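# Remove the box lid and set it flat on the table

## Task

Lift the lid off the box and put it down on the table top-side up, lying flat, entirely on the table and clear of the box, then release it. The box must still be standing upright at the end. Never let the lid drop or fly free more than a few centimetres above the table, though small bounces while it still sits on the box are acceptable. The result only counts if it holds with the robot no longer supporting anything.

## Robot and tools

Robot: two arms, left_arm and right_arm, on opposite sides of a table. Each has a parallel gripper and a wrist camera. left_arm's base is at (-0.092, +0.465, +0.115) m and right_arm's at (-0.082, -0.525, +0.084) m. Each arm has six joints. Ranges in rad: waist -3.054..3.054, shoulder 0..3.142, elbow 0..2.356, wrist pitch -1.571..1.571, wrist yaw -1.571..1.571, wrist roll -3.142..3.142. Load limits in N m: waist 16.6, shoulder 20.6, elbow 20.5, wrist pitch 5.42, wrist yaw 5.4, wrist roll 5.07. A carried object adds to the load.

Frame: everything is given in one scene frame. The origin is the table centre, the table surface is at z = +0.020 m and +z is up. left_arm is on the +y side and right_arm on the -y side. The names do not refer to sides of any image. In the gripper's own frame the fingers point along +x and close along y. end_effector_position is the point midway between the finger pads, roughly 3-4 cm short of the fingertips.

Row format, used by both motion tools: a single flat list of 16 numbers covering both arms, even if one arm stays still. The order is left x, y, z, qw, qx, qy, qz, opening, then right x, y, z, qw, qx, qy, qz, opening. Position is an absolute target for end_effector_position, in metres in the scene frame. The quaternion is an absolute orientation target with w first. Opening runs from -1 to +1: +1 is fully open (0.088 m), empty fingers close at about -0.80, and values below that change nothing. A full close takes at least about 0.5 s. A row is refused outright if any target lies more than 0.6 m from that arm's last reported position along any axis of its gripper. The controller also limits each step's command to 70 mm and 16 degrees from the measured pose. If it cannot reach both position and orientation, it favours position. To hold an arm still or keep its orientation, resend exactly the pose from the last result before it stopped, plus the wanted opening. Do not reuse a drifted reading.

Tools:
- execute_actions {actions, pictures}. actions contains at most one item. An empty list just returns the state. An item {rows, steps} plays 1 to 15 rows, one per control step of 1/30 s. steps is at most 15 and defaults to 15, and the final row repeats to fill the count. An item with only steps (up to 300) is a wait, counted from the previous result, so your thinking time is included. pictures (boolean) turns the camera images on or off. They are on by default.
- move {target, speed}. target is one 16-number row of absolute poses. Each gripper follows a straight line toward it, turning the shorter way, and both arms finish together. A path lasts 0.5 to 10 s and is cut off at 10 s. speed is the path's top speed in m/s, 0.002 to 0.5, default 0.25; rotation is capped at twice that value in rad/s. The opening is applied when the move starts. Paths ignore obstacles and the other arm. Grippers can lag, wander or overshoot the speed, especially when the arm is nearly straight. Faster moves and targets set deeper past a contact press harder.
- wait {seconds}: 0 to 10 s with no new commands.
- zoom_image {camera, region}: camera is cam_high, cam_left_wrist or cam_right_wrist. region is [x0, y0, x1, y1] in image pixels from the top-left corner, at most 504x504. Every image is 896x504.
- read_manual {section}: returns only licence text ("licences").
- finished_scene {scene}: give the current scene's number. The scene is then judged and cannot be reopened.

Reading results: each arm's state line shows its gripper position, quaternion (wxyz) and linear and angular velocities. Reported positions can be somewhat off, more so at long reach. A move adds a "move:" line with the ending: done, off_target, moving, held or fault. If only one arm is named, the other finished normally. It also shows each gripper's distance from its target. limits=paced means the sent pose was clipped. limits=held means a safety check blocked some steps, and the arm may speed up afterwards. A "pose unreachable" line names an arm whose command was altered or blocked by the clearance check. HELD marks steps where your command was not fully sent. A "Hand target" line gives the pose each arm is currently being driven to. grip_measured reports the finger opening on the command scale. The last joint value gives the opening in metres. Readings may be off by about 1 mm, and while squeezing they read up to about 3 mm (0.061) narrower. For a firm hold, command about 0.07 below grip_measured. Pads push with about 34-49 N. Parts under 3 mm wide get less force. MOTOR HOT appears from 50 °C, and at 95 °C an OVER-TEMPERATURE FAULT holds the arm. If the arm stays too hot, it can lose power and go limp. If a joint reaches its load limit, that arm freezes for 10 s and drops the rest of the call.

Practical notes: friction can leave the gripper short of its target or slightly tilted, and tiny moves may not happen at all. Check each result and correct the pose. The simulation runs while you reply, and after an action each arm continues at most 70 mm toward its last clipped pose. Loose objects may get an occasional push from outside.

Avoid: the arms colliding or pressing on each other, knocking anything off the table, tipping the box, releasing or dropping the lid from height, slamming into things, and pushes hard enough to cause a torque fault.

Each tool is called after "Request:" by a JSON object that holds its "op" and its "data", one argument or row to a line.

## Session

Request:
{"op": "execute_actions", "data": {
  "actions": []
}}

Scene clock: 0.00 s of 4100.00 s.
left_arm: end_effector_position=(-0.2901, +0.0601, +0.2774) grip_measured=+1.000 end_effector_quat_wxyz=(+0.069, +0.594, -0.551, -0.582) end_effector_velocity=(-0.003, +0.003, -0.001) end_effector_angular_velocity=(+0.007, -0.005, -0.018) | right_arm: end_effector_position=(+0.3064, -0.1806, +0.2661) grip_measured=+0.998 end_effector_quat_wxyz=(+0.842, -0.157, +0.311, +0.412) end_effector_velocity=(-0.002, -0.002, -0.003) end_effector_angular_velocity=(-0.007, +0.008, +0.008)
Joint positions: left_arm=[-0.796  1.636  1.117 -0.147 -0.089  1.909  0.088] | right_arm=[-1.407  1.904  1.553 -0.375 -0.176 -0.164  0.088]
Joint velocities: left_arm=[-0.007 -0.002 -0.002 -0.007  0.007  0.007  0.   ] | right_arm=[-0.002 -0.002 -0.007 -0.007 -0.007 -0.007 -0.   ]
Motor temperatures (°C, as the motors report them): left_arm=[25 26 28 27 26 24] | right_arm=[26 25 25 27 25 26]
Heat: left arm: hottest elbow 28 °C (+0.0 °C/min); right arm: hottest wrist pitch 27 °C (+0.0 °C/min).
Hand target (left_arm): -0.290, +0.060, +0.277; +0.069, +0.594, -0.551, -0.582
Hand target (right_arm): +0.306, -0.181, +0.266; +0.842, -0.157, +0.311, +0.412
camera_calibration (this result's frames):
cam_left_wrist: T_world_to_cam=[[0.566515, 0.406741, -0.716675, 0.342182], [0.823741, -0.255625, 0.50607, 0.141791], [0.0226392, -0.87705, -0.479865, 0.266028], [0, 0, 0, 1]] pos_world=[-0.316672, 0.130386, 0.301134]
cam_right_wrist: T_world_to_cam=[[0.80815, -0.588837, -0.0128478, -0.339161], [-0.504387, -0.680654, -0.531323, 0.20708], [0.304118, 0.435869, -0.847072, 0.290895], [0, 0, 0, 1]] pos_world=[0.290075, -0.185552, 0.352078]

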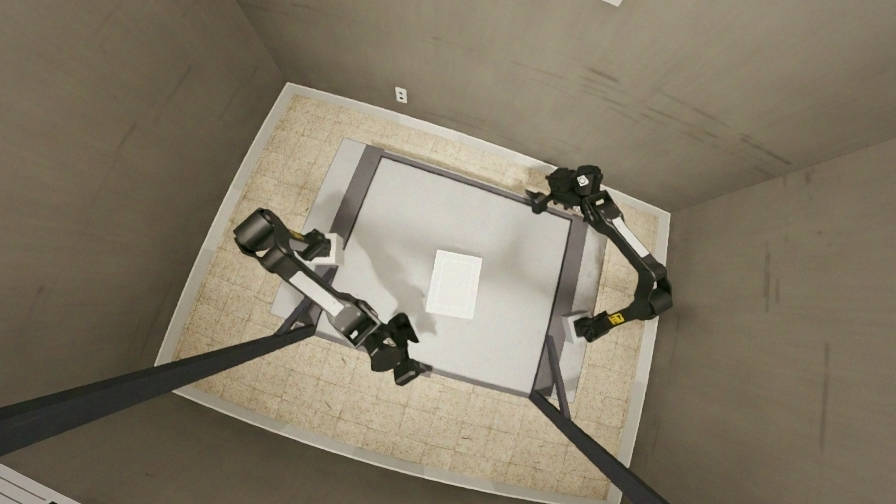

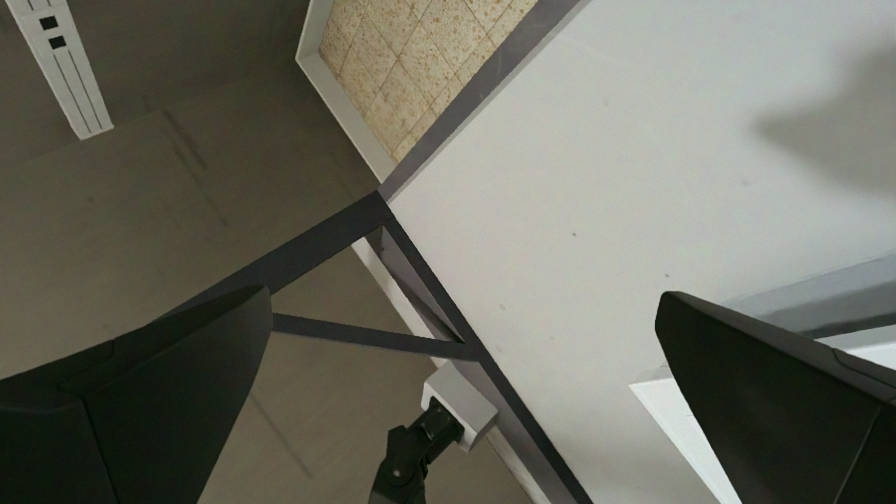

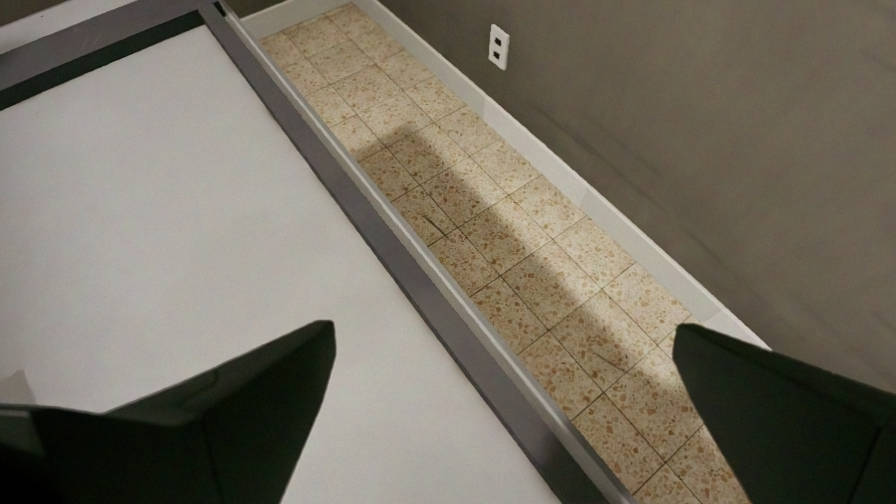

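Request:
{"op": "move", "data": {
  "target": [-0.1,0.19,0.19,0.734,0.168,0.197,-0.627,1,-0.038,-0.21,0.19,0.627,-0.197,0.168,0.734,1]
}}

Request:
{"op": "move", "data": {
  "target": [-0.091,0.13,0.118,0.734,0.168,0.197,-0.627,1,-0.047,-0.15,0.118,0.627,-0.197,0.168,0.734,1],
  "speed": 0.15
}}

Scene clock: 6.10 s of 4100.00 s.
left_arm: end_effector_position=(-0.1002, +0.1859, +0.1957) grip_measured=+1.000 end_effector_quat_wxyz=(+0.734, +0.166, +0.192, -0.630) end_effector_velocity=(+0.000, +0.003, -0.002) end_effector_angular_velocity=(+0.008, +0.033, +0.014) | right_arm: end_effector_position=(-0.0381, -0.2086, +0.1909) grip_measured=+0.998 end_effector_quat_wxyz=(+0.624, -0.201, +0.171, +0.735) end_effector_velocity=(-0.001, -0.002, -0.004) end_effector_angular_velocity=(-0.014, +0.006, -0.007)
Joint positions: left_arm=[-0.495  1.034  0.201  0.295 -0.29  -0.167  0.088] | right_arm=[-0.843  1.209  0.431  0.187 -0.421 -0.267  0.088]
Joint velocities: left_arm=[ 0.002 -0.012 -0.002 -0.022  0.007 -0.037  0.   ] | right_arm=[ 0.002 -0.002 -0.007 -0.007  0.007  0.007 -0.   ]
Motor temperatures (°C, as the motors report them): left_arm=[25 27 29 28 26 24] | right_arm=[26 26 26 27 25 26]
Heat: left arm: hottest elbow 29 °C (+9.8 °C/min); right arm: hottest wrist pitch 27 °C (+0.0 °C/min).
Hand target (left_arm): -0.099, +0.190, +0.191; +0.734, +0.168, +0.197, -0.628
Hand target (right_arm): -0.039, -0.210, +0.191; +0.626, -0.199, +0.170, +0.734
Off the commanded pose (left_arm): 0.007 m, 1 deg.
Off the commanded pose (right_arm): 0.002 m, 1 deg.
move: done
camera_calibration (this result's frames):
cam_left_wrist: T_world_to_cam=[[-0.989506, -0.142864, 0.0216456, -0.0732908], [-0.123763, 0.760652, -0.637253, -0.00129065], [0.0745759, -0.633244, -0.77035, 0.349575], [0, 0, 0, 1]] pos_world=[-0.0987513, 0.211878, 0.270059]
cam_right_wrist: T_world_to_cam=[[0.981441, 0.191072, -0.0163029, 0.0917423], [0.130555, -0.728021, -0.673009, 0.015683], [-0.140462, 0.65839, -0.739454, 0.35308], [0, 0, 0, 1]] pos_world=[-0.0424929, -0.238576, 0.273137]

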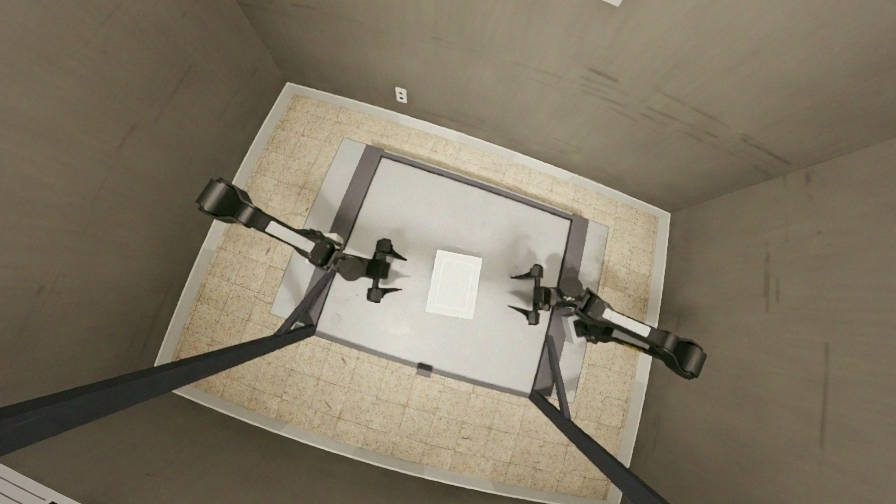

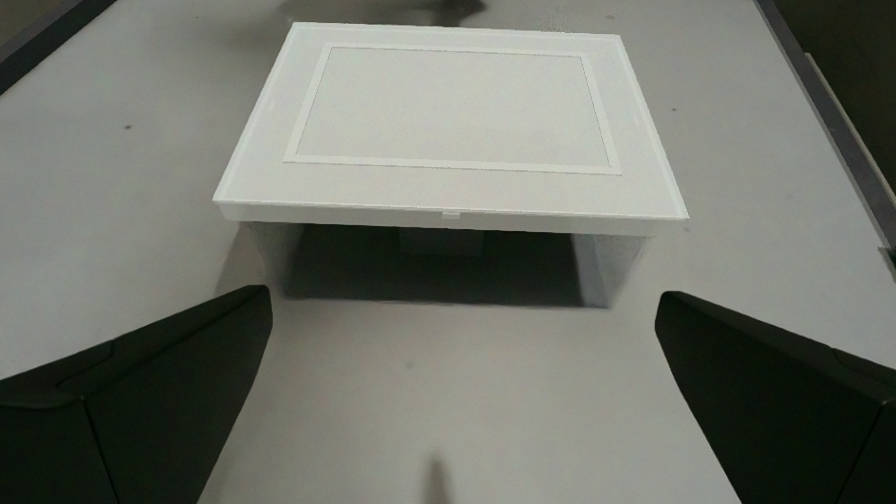

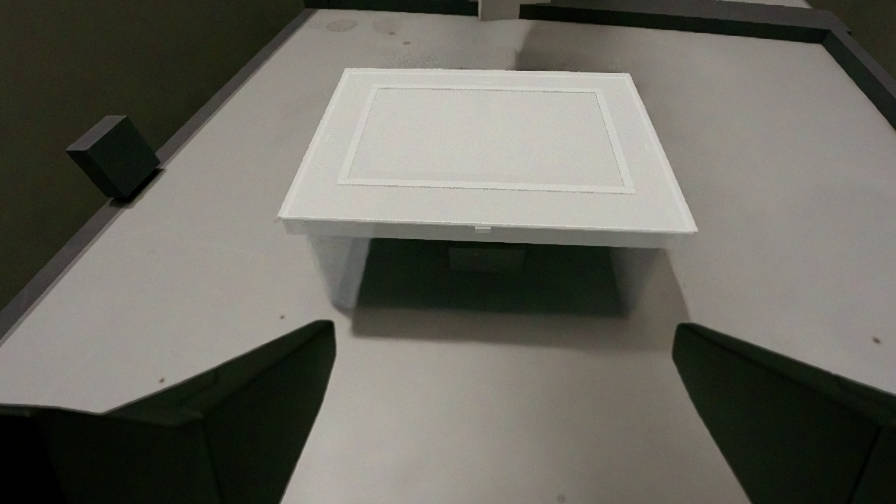

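Scene clock: 7.33 s of 4100.00 s.
left_arm: end_effector_position=(-0.0920, +0.1337, +0.1192) grip_measured=+1.000 end_effector_quat_wxyz=(+0.734, +0.168, +0.199, -0.627) end_effector_velocity=(+0.000, +0.001, -0.005) end_effector_angular_velocity=(+0.006, +0.002, +0.008) | right_arm: end_effector_position=(-0.0472, -0.1541, +0.1176) grip_measured=+0.998 end_effector_quat_wxyz=(+0.625, -0.200, +0.169, +0.735) end_effector_velocity=(+0.004, +0.002, +0.000) end_effector_angular_velocity=(+0.012, -0.013, -0.010)
Joint positions: left_arm=[-0.41   1.816  0.254  1.02  -0.219 -0.134  0.088] | right_arm=[-0.737  1.742  0.458  0.72  -0.333 -0.204  0.088]
Joint velocities: left_arm=[-0.002  0.027 -0.002  0.022 -0.007 -0.007  0.   ] | right_arm=[-0.007  0.012  0.002  0.022  0.007 -0.007 -0.   ]
Motor temperatures (°C, as the motors report them): left_arm=[25 27 29 28 26 24] | right_arm=[26 26 26 27 25 26]
Heat: left arm: hottest elbow 29 °C (+8.2 °C/min); right arm: hottest wrist pitch 27 °C (+0.0 °C/min).
Hand target (left_arm): -0.091, +0.131, +0.119; +0.734, +0.168, +0.197, -0.627
Hand target (right_arm): -0.047, -0.151, +0.118; +0.627, -0.198, +0.168, +0.735
Off the commanded pose (left_arm): 0.004 m, 0 deg.
Off the commanded pose (right_arm): 0.004 m, 0 deg.
move: done
camera_calibration (this result's frames):
cam_left_wrist: T_world_to_cam=[[-0.988256, -0.150345, 0.0273078, -0.0705796], [-0.134183, 0.768351, -0.625805, -0.0126466], [0.0731048, -0.62212, -0.779501, 0.256435], [0, 0, 0, 1]] pos_world=[-0.0901943, 0.158639, 0.193905]
cam_right_wrist: T_world_to_cam=[[0.981423, 0.191296, -0.0146511, 0.0889537], [0.131238, -0.725077, -0.676048, 0.00800322], [-0.139949, 0.661566, -0.736712, 0.261863], [0, 0, 0, 1]] pos_world=[-0.0517042, -0.184453, 0.199631]

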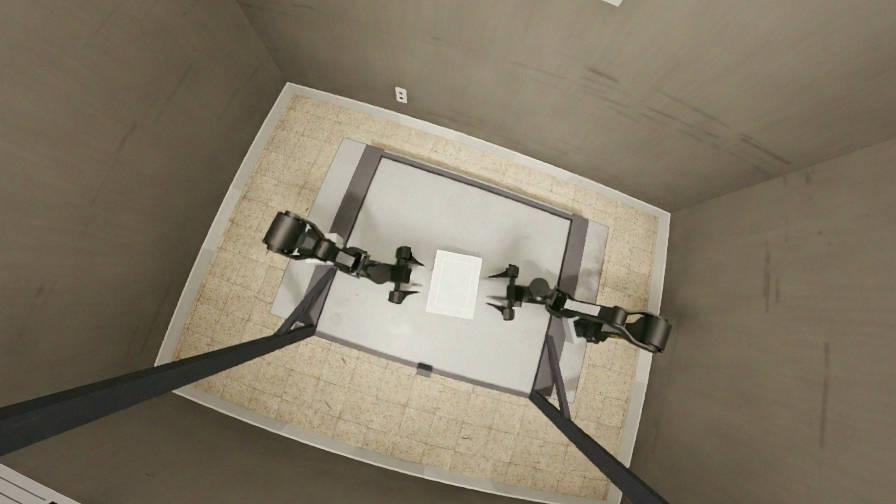

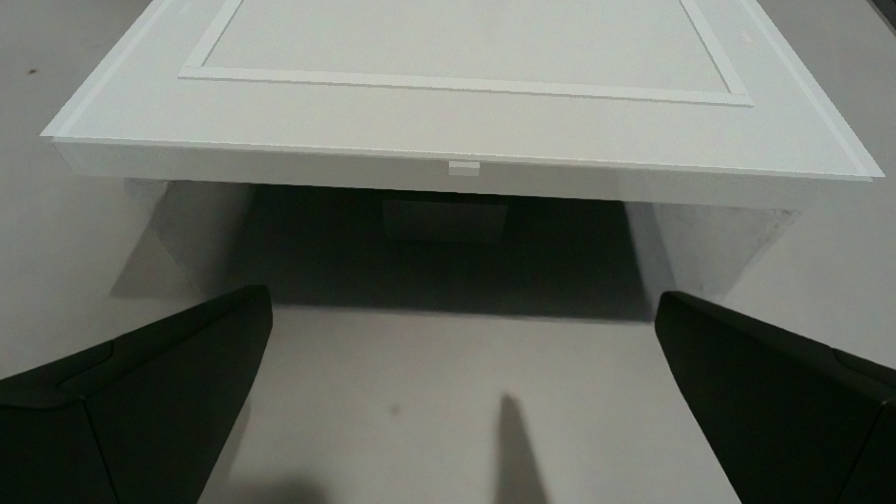

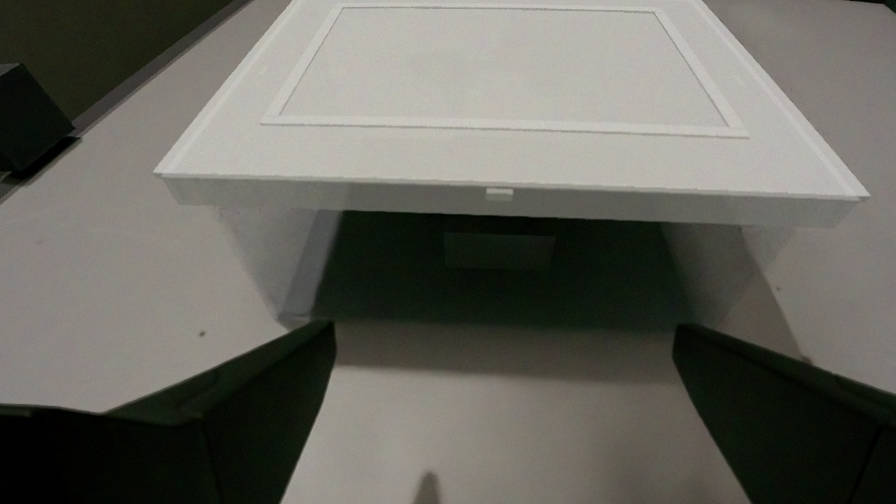

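Request:
{"op": "move", "data": {
  "target": [-0.089,0.115,0.095,0.749,0.113,0.132,-0.639,1,-0.049,-0.133,0.093,0.639,-0.132,0.113,0.749,1],
  "speed": 0.1
}}

Request:
{"op": "move", "data": {
  "target": [-0.084,0.08,0.095,0.749,0.113,0.132,-0.639,1,-0.054,-0.099,0.093,0.639,-0.132,0.113,0.749,1],
  "speed": 0.03
}}

Scene clock: 10.10 s of 4100.00 s.
left_arm: end_effector_position=(-0.0907, +0.1160, +0.0977) grip_measured=+1.000 end_effector_quat_wxyz=(+0.747, +0.115, +0.139, -0.639) end_effector_velocity=(-0.000, -0.003, +0.002) end_effector_angular_velocity=(-0.018, +0.006, +0.007) | right_arm: end_effector_position=(-0.0472, -0.1349, +0.0938) grip_measured=+0.998 end_effector_quat_wxyz=(+0.641, -0.136, +0.113, +0.747) end_effector_velocity=(-0.003, -0.003, -0.003) end_effector_angular_velocity=(-0.002, +0.015, +0.015)
Joint positions: left_arm=[-0.407  2.237  0.288  1.576 -0.231 -0.096  0.088] | right_arm=[-0.731  2.074  0.448  1.247 -0.347 -0.141  0.088]
Joint velocities: left_arm=[-0.002  0.012  0.007  0.022 -0.007 -0.007  0.   ] | right_arm=[-0.002  0.017 -0.007  0.022 -0.022  0.007 -0.   ]
Motor temperatures (°C, as the motors report them): left_arm=[25 27 29 28 26 24] | right_arm=[26 26 26 27 25 26]
Heat: left arm: hottest elbow 29 °C (+5.9 °C/min); right arm: hottest wrist pitch 27 °C (+0.0 °C/min).
Hand target (left_arm): -0.089, +0.115, +0.096; +0.749, +0.117, +0.138, -0.638
Hand target (right_arm): -0.049, -0.133, +0.093; +0.639, -0.133, +0.113, +0.749
Off the commanded pose (left_arm): 0.003 m, 1 deg.
Off the commanded pose (right_arm): 0.003 m, 1 deg.
joint sent to its limit (left arm) — the command would take joint 4 (wrist pitch) past its upper limit, so that joint was sent only as far as its limit.
move: done
camera_calibration (this result's frames):
cam_left_wrist: T_world_to_cam=[[-0.989133, -0.144291, 0.0282286, -0.0722116], [-0.1171, 0.657039, -0.744706, 0.013749], [0.0889073, -0.739918, -0.666796, 0.232654], [0, 0, 0, 1]] pos_world=[-0.0905015, 0.152692, 0.16741]
cam_right_wrist: T_world_to_cam=[[0.982912, 0.184039, -0.00355119, 0.0829925], [0.109138, -0.598201, -0.793879, 0.0329857], [-0.148229, 0.779926, -0.608065, 0.235168], [0, 0, 0, 1]] pos_world=[-0.0503155, -0.178956, 0.169479]

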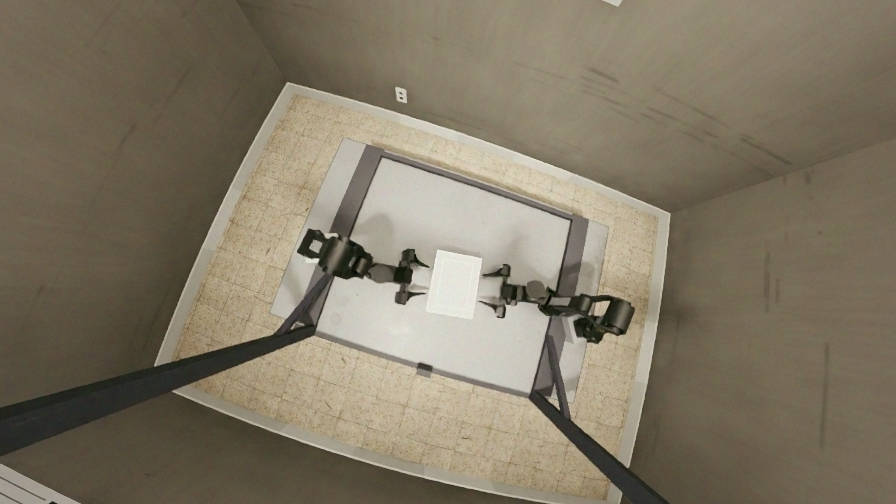

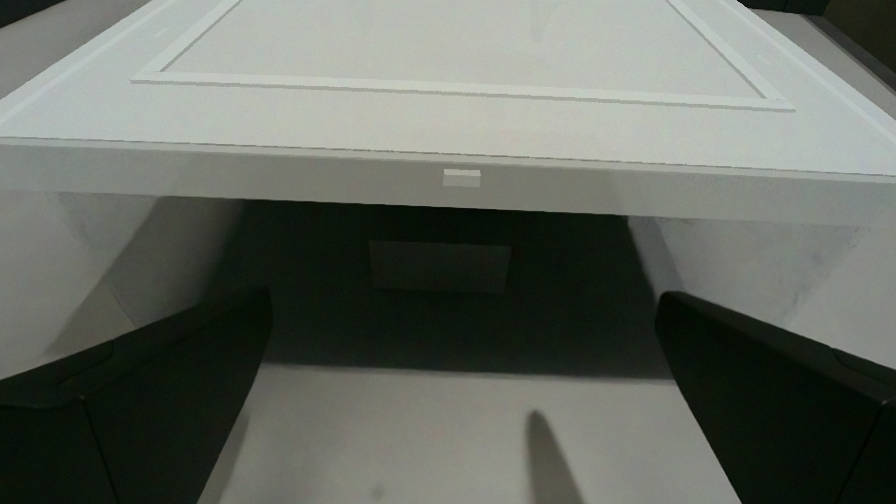

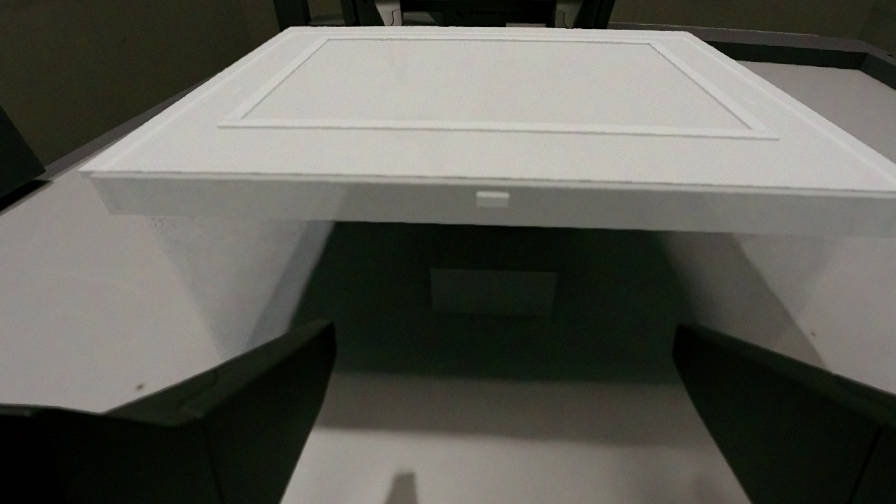

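Scene clock: 11.57 s of 4100.00 s.
left_arm: end_effector_position=(-0.0897, +0.0935, +0.0967) grip_measured=+1.000 end_effector_quat_wxyz=(+0.745, +0.115, +0.136, -0.643) end_effector_velocity=(+0.002, +0.002, -0.006) end_effector_angular_velocity=(+0.038, -0.053, -0.009) | right_arm: end_effector_position=(-0.0495, -0.1118, +0.0941) grip_measured=+0.998 end_effector_quat_wxyz=(+0.641, -0.135, +0.113, +0.747) end_effector_velocity=(+0.002, +0.000, +0.000) end_effector_angular_velocity=(+0.001, -0.017, +0.007)
Joint positions: left_arm=[-0.388  2.237  0.373  1.498 -0.206 -0.082  0.088] | right_arm=[-0.706  2.101  0.54   1.186 -0.324 -0.129  0.088]
Joint velocities: left_arm=[ 0.002 -0.002  0.002 -0.037 -0.007  0.051  0.   ] | right_arm=[-0.007 -0.002  0.002 -0.007 -0.007 -0.022 -0.   ]
Motor temperatures (°C, as the motors report them): left_arm=[25 27 29 28 26 24] | right_arm=[26 26 26 28 25 26]
Heat: left arm: hottest elbow 29 °C (+5.2 °C/min); right arm: hottest wrist pitch 28 °C (+5.2 °C/min).
Hand target (left_arm): -0.084, +0.081, +0.095; +0.749, +0.113, +0.132, -0.639
Hand target (right_arm): -0.054, -0.100, +0.093; +0.639, -0.132, +0.113, +0.749
Off the commanded pose (left_arm): 0.015 m, 1 deg.
Off the commanded pose (right_arm): 0.014 m, 1 deg.
move: off_target (left_arm, right_arm)
camera_calibration (this result's frames):
cam_left_wrist: T_world_to_cam=[[-0.990636, -0.134128, 0.0255119, -0.0752641], [-0.107926, 0.654833, -0.748028, 0.0292272], [0.0836258, -0.743777, -0.663176, 0.214868], [0, 0, 0, 1]] pos_world=[-0.0893735, 0.13058, 0.166279]
cam_right_wrist: T_world_to_cam=[[0.982873, 0.184203, -0.00553816, 0.0811619], [0.107639, -0.598217, -0.794072, 0.0472403], [-0.149584, 0.779876, -0.607798, 0.216895], [0, 0, 0, 1]] pos_world=[-0.0524127, -0.155842, 0.16979]

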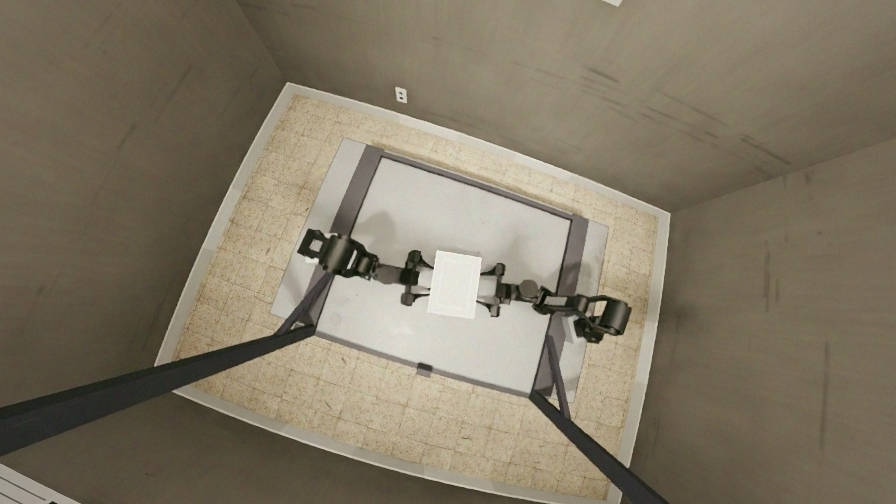

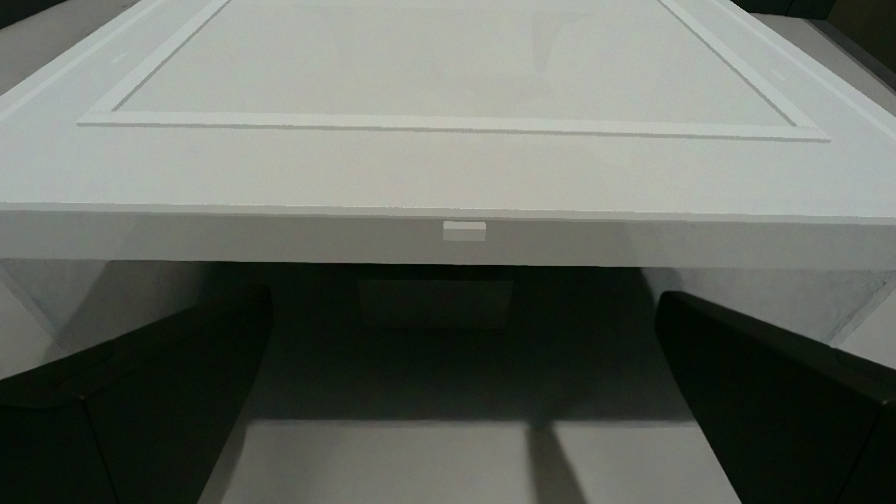

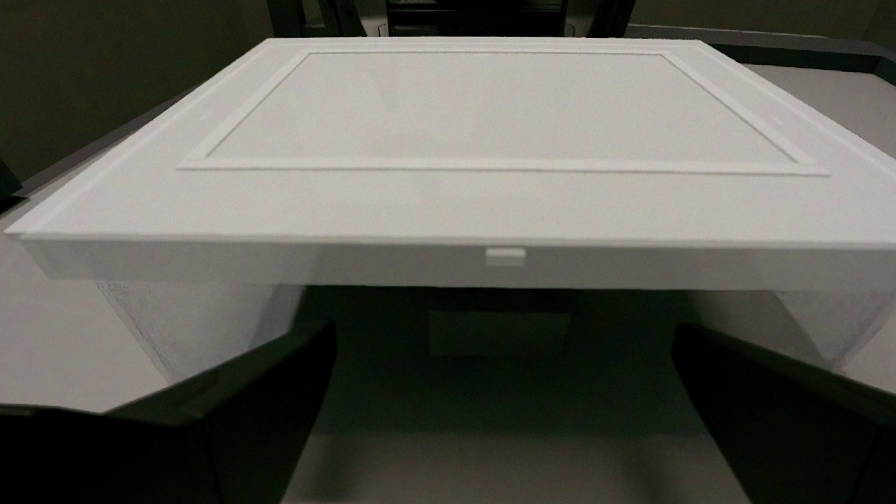

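Request:
{"op": "move", "data": {
  "target": [-0.088,0.097,0.099,0.749,0.113,0.132,-0.639,1,-0.05,-0.115,0.097,0.639,-0.132,0.113,0.749,1],
  "speed": 0.03
}}

Request:
{"op": "move", "data": {
  "target": [-0.088,0.093,0.12,0.749,0.113,0.132,-0.639,1,-0.05,-0.111,0.118,0.639,-0.132,0.113,0.749,1],
  "speed": 0.015
}}

Request:
{"op": "move", "data": {
  "target": [-0.088,0.089,0.142,0.754,0.079,0.093,-0.644,1,-0.05,-0.107,0.14,0.644,-0.093,0.079,0.754,1],
  "speed": 0.012
}}

Scene clock: 13.40 s of 4100.00 s.
left_arm: end_effector_position=(-0.0893, +0.0958, +0.0987) grip_measured=+1.000 end_effector_quat_wxyz=(+0.747, +0.113, +0.133, -0.642) end_effector_velocity=(-0.002, +0.001, +0.001) end_effector_angular_velocity=(-0.001, -0.004, -0.012) | right_arm: end_effector_position=(-0.0496, -0.1143, +0.0944) grip_measured=+0.998 end_effector_quat_wxyz=(+0.640, -0.135, +0.114, +0.747) end_effector_velocity=(+0.002, -0.001, -0.001) end_effector_angular_velocity=(-0.008, +0.011, -0.003)
Joint positions: left_arm=[-0.391  2.235  0.362  1.513 -0.215 -0.081  0.088] | right_arm=[-0.708  2.095  0.53   1.188 -0.327 -0.129  0.088]
Joint velocities: left_arm=[-0.002 -0.002 -0.007  0.007  0.007  0.007  0.   ] | right_arm=[-0.007 -0.002 -0.002 -0.007 -0.007  0.007 -0.   ]
Motor temperatures (°C, as the motors report them): left_arm=[25 27 29 28 26 24] | right_arm=[26 26 27 28 25 26]
Heat: left arm: hottest elbow 29 °C (+4.5 °C/min); right arm: hottest wrist pitch 28 °C (+4.5 °C/min).
Hand target (left_arm): -0.088, +0.097, +0.099; +0.749, +0.113, +0.132, -0.639
Hand target (right_arm): -0.050, -0.115, +0.097; +0.639, -0.132, +0.113, +0.749
Off the commanded pose (left_arm): 0.002 m, 0 deg.
Off the commanded pose (right_arm): 0.003 m, 0 deg.
move: done
camera_calibration (this result's frames):
cam_left_wrist: T_world_to_cam=[[-0.990069, -0.138693, 0.0229835, -0.0738469], [-0.10841, 0.649125, -0.752917, 0.0302304], [0.089505, -0.747931, -0.657714, 0.218234], [0, 0, 0, 1]] pos_world=[-0.0893693, 0.133359, 0.167994]
cam_right_wrist: T_world_to_cam=[[0.982629, 0.185433, -0.00740614, 0.0820348], [0.107067, -0.599053, -0.793519, 0.0457694], [-0.151581, 0.778942, -0.608501, 0.218884], [0, 0, 0, 1]] pos_world=[-0.0523315, -0.158292, 0.170118]

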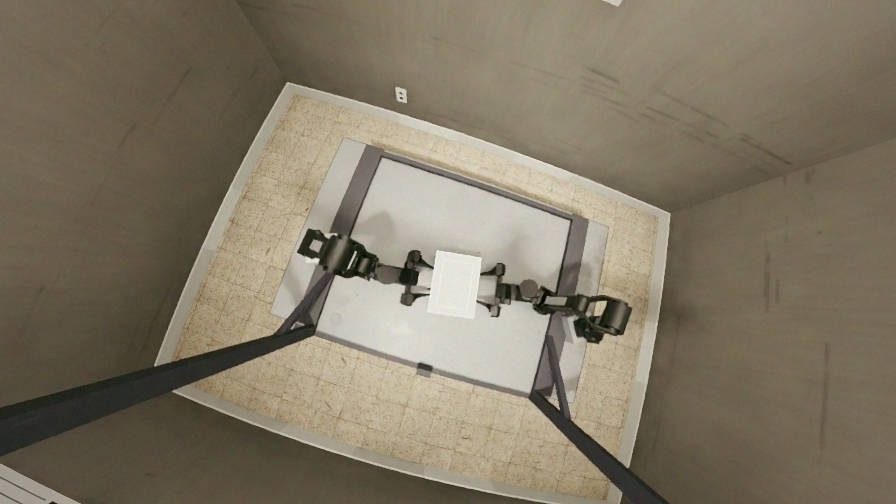

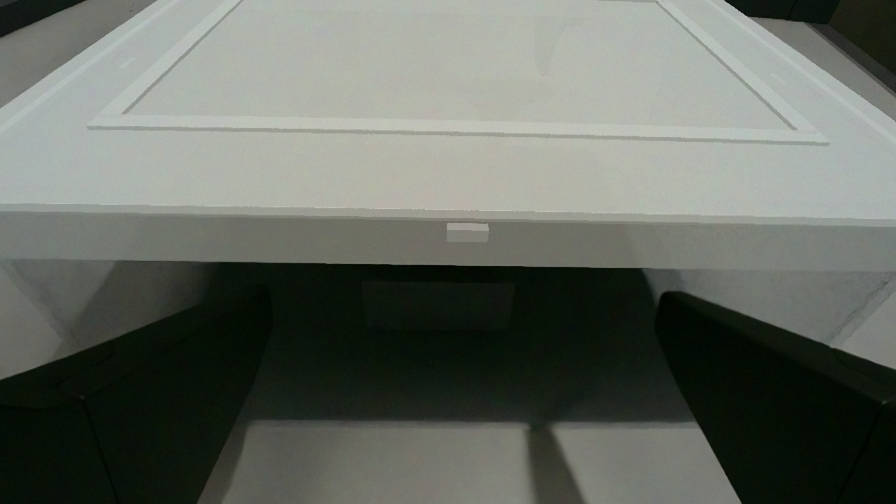

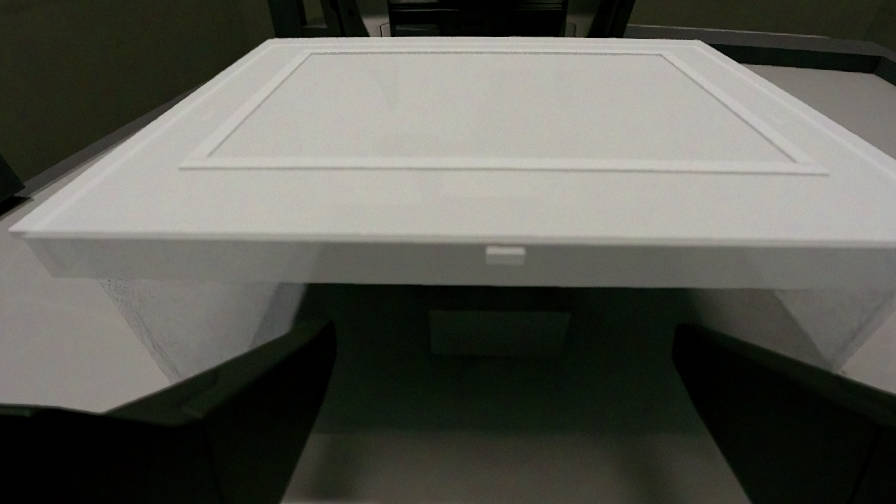

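Scene clock: 15.20 s of 4100.00 s.
left_arm: end_effector_position=(-0.0891, +0.0952, +0.1117) grip_measured=+1.000 end_effector_quat_wxyz=(+0.746, +0.123, +0.139, -0.640) end_effector_velocity=(+0.001, +0.001, -0.001) end_effector_angular_velocity=(+0.015, -0.003, +0.016) | right_arm: end_effector_position=(-0.0496, -0.1144, +0.1098) grip_measured=+0.998 end_effector_quat_wxyz=(+0.639, -0.139, +0.121, +0.747) end_effector_velocity=(-0.003, -0.002, -0.002) end_effector_angular_velocity=(-0.012, -0.009, +0.026)
Joint positions: left_arm=[-0.391  2.116  0.356  1.377 -0.216 -0.081  0.088] | right_arm=[-0.708  2.001  0.532  1.078 -0.327 -0.129  0.088]
Joint velocities: left_arm=[-0.007 -0.017  0.002 -0.037 -0.022 -0.007  0.   ] | right_arm=[-0.002 -0.007 -0.002 -0.022 -0.022 -0.022 -0.   ]
Motor temperatures (°C, as the motors report them): left_arm=[25 27 29 28 26 24] | right_arm=[26 26 27 28 25 26]
Heat: left arm: hottest elbow 29 °C (+3.9 °C/min); right arm: hottest wrist pitch 28 °C (+3.9 °C/min).
Hand target (left_arm): -0.088, +0.093, +0.120; +0.749, +0.113, +0.132, -0.639
Hand target (right_arm): -0.050, -0.111, +0.118; +0.639, -0.132, +0.113, +0.749
Off the commanded pose (left_arm): 0.009 m, 1 deg.
Off the commanded pose (right_arm): 0.009 m, 1 deg.
move: off_target (left_arm, right_arm)
camera_calibration (this result's frames):
cam_left_wrist: T_world_to_cam=[[-0.989966, -0.140225, 0.017463, -0.0733515], [-0.107428, 0.66656, -0.73767, 0.0371754], [0.0917995, -0.732144, -0.674936, 0.226884], [0, 0, 0, 1]] pos_world=[-0.0894496, 0.131046, 0.181836]
cam_right_wrist: T_world_to_cam=[[0.982599, 0.185284, -0.0129712, 0.0827654], [0.104769, -0.610569, -0.785003, 0.0556382], [-0.153369, 0.769984, -0.619356, 0.228419], [0, 0, 0, 1]] pos_world=[-0.0521222, -0.157243, 0.186222]

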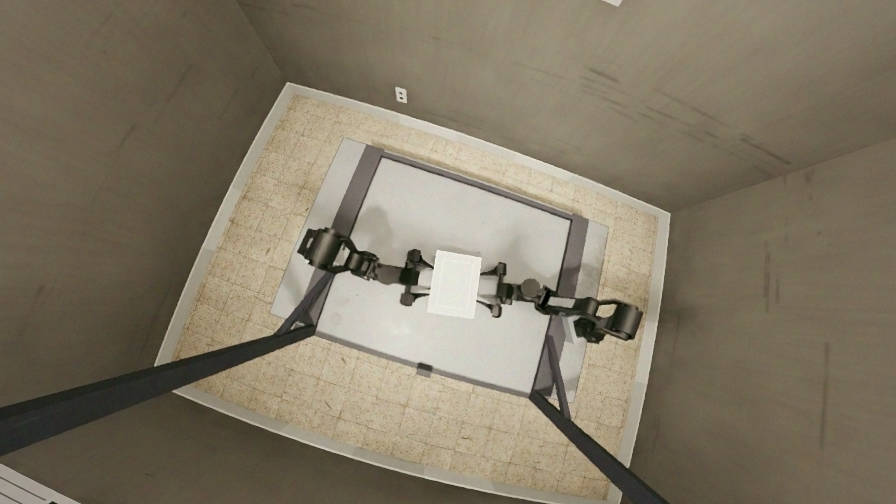

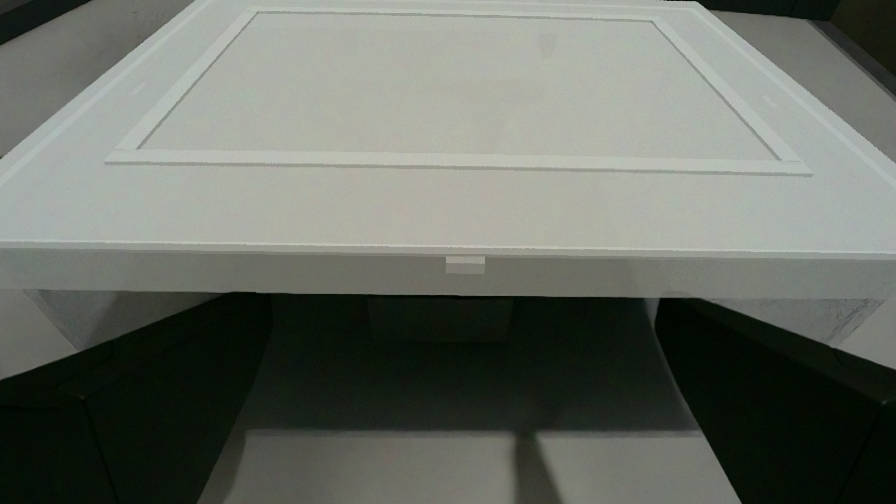

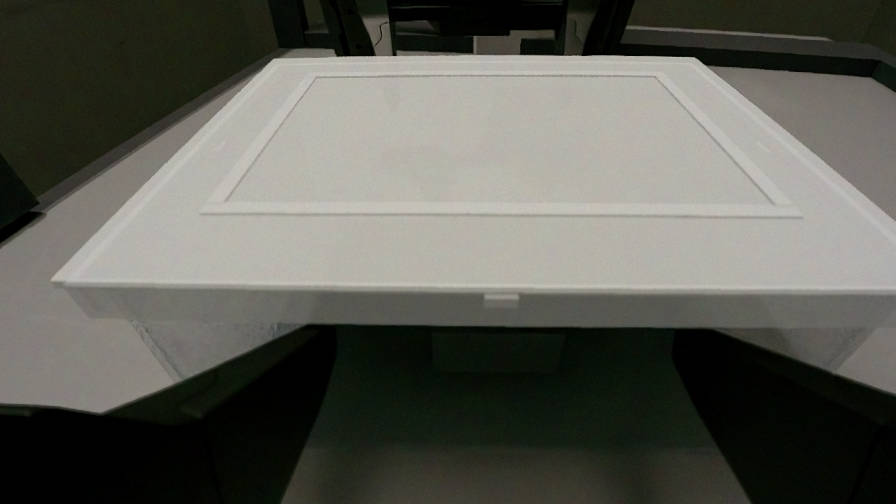

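Scene clock: 20.80 s of 4100.00 s.
left_arm: end_effector_position=(-0.0881, +0.0917, +0.1368) grip_measured=+1.000 end_effector_quat_wxyz=(+0.753, +0.084, +0.100, -0.644) end_effector_velocity=(+0.001, +0.004, -0.005) end_effector_angular_velocity=(+0.025, -0.001, +0.016) | right_arm: end_effector_position=(-0.0496, -0.1123, +0.1255) grip_measured=+0.998 end_effector_quat_wxyz=(+0.644, -0.107, +0.097, +0.751) end_effector_velocity=(-0.000, -0.002, -0.003) end_effector_angular_velocity=(-0.010, -0.002, +0.007)
Joint positions: left_arm=[-0.392  2.101  0.338  1.493 -0.226 -0.064  0.088] | right_arm=[-0.711  2.     0.516  1.177 -0.338 -0.097  0.088]
Joint velocities: left_arm=[-0.007 -0.002 -0.007 -0.022 -0.022 -0.007  0.   ] | right_arm=[-0.002  0.002 -0.002 -0.007 -0.007 -0.007  0.   ]
Motor temperatures (°C, as the motors report them): left_arm=[25 28 29 30 26 24] | right_arm=[26 27 27 29 25 26]
Heat: left arm: hottest wrist pitch 30 °C (+5.8 °C/min); right arm: hottest wrist pitch 29 °C (+5.8 °C/min).
Hand target (left_arm): -0.088, +0.089, +0.142; +0.755, +0.079, +0.093, -0.645
Hand target (right_arm): -0.050, -0.107, +0.140; +0.644, -0.094, +0.079, +0.755
Off the commanded pose (left_arm): 0.006 m, 1 deg.
Off the commanded pose (right_arm): 0.015 m, 3 deg.
move: off_target (right_arm)
camera_calibration (this result's frames):
cam_left_wrist: T_world_to_cam=[[-0.989617, -0.1418, 0.0234773, -0.0738855], [-0.102335, 0.580439, -0.807848, 0.0760878], [0.100926, -0.801862, -0.588923, 0.236661], [0, 0, 0, 1]] pos_world=[-0.0892172, 0.135129, 0.202577]
cam_right_wrist: T_world_to_cam=[[0.982969, 0.183189, -0.0146429, 0.0825257], [0.089576, -0.547174, -0.832212, 0.0815234], [-0.160465, 0.816727, -0.554264, 0.233243], [0, 0, 0, 1]] pos_world=[-0.0509955, -0.161006, 0.198331]

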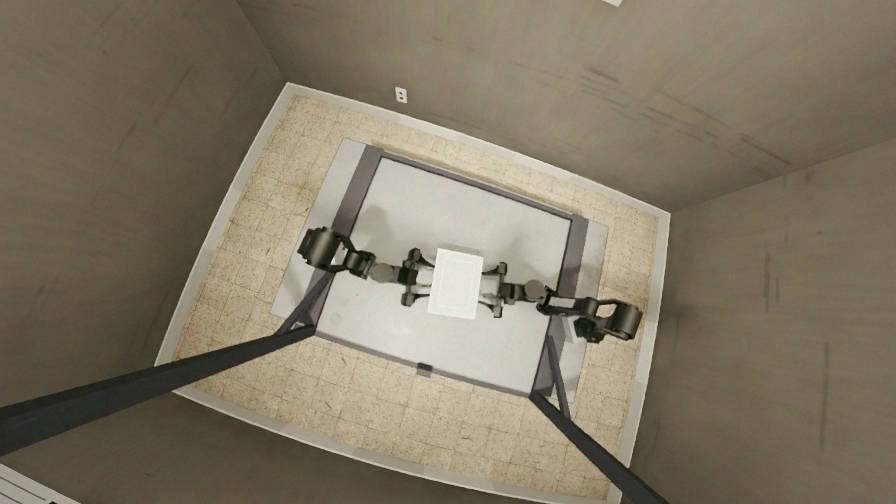

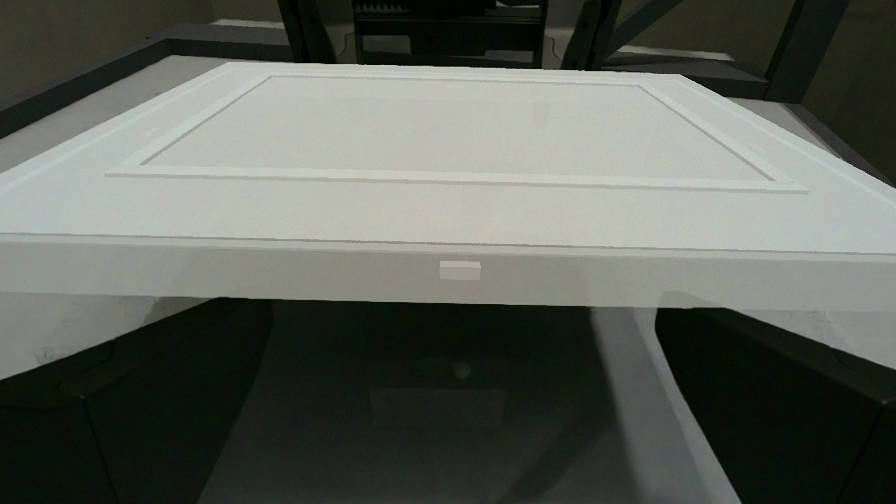

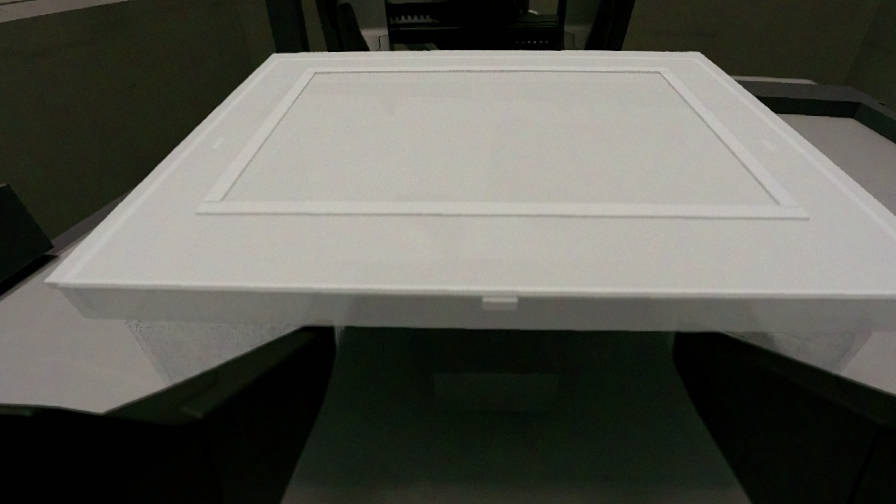

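Request:
{"op": "move", "data": {
  "target": [-0.088,0.085,0.152,0.754,0.079,0.093,-0.644,1,-0.05,-0.111,0.152,0.644,-0.093,0.079,0.754,1],
  "speed": 0.012
}}

Scene clock: 24.17 s of 4100.00 s.
left_arm: end_effector_position=(-0.0883, +0.0887, +0.1461) grip_measured=+1.000 end_effector_quat_wxyz=(+0.753, +0.085, +0.100, -0.644) end_effector_velocity=(+0.006, +0.001, -0.001) end_effector_angular_velocity=(+0.010, -0.004, +0.040) | right_arm: end_effector_position=(-0.0497, -0.1111, +0.1461) grip_measured=+0.998 end_effector_quat_wxyz=(+0.645, -0.099, +0.083, +0.753) end_effector_velocity=(-0.002, +0.001, +0.002) end_effector_angular_velocity=(+0.004, -0.006, +0.011)
Joint positions: left_arm=[-0.392  2.038  0.345  1.423 -0.226 -0.064  0.088] | right_arm=[-0.711  1.927  0.516  1.136 -0.34  -0.097  0.088]
Joint velocities: left_arm=[ 0.002 -0.007  0.002 -0.022 -0.037 -0.007  0.   ] | right_arm=[ 0.002 -0.007  0.002 -0.007 -0.007 -0.007 -0.   ]
Motor temperatures (°C, as the motors report them): left_arm=[25 29 29 30 26 24] | right_arm=[26 28 27 29 25 26]
Heat: left arm: hottest wrist pitch 30 °C (+5.0 °C/min); right arm: hottest wrist pitch 29 °C (+5.0 °C/min).
Hand target (left_arm): -0.088, +0.085, +0.152; +0.755, +0.079, +0.093, -0.645
Hand target (right_arm): -0.050, -0.111, +0.152; +0.644, -0.093, +0.079, +0.755
Off the commanded pose (left_arm): 0.007 m, 1 deg.
Off the commanded pose (right_arm): 0.006 m, 1 deg.
move: done
camera_calibration (this result's frames):
cam_left_wrist: T_world_to_cam=[[-0.98964, -0.141712, 0.0230256, -0.0747083], [-0.101959, 0.580802, -0.807634, 0.0852766], [0.101078, -0.801615, -0.589234, 0.239773], [0, 0, 0, 1]] pos_world=[-0.0894755, 0.13209, 0.211875]
cam_right_wrist: T_world_to_cam=[[0.982564, 0.185892, -0.00353502, 0.0814121], [0.0953544, -0.520152, -0.848734, 0.104994], [-0.159611, 0.833598, -0.528809, 0.241845], [0, 0, 0, 1]] pos_world=[-0.051403, -0.162122, 0.21729]

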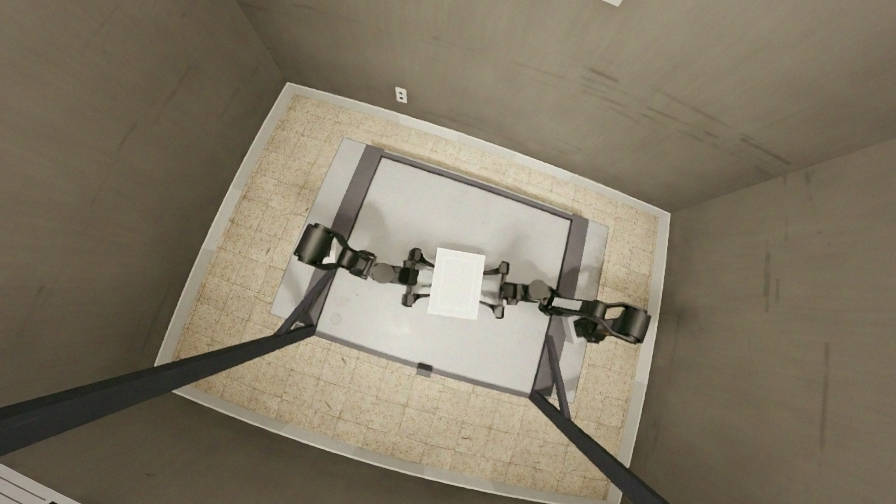

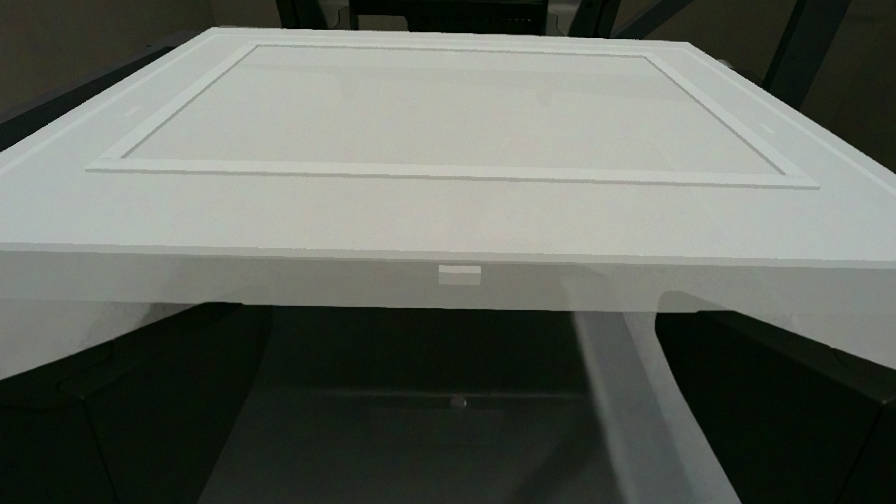

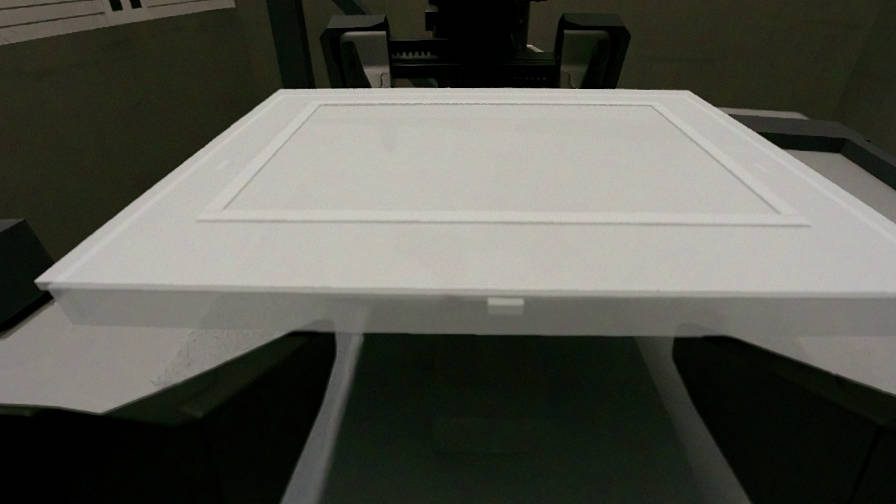

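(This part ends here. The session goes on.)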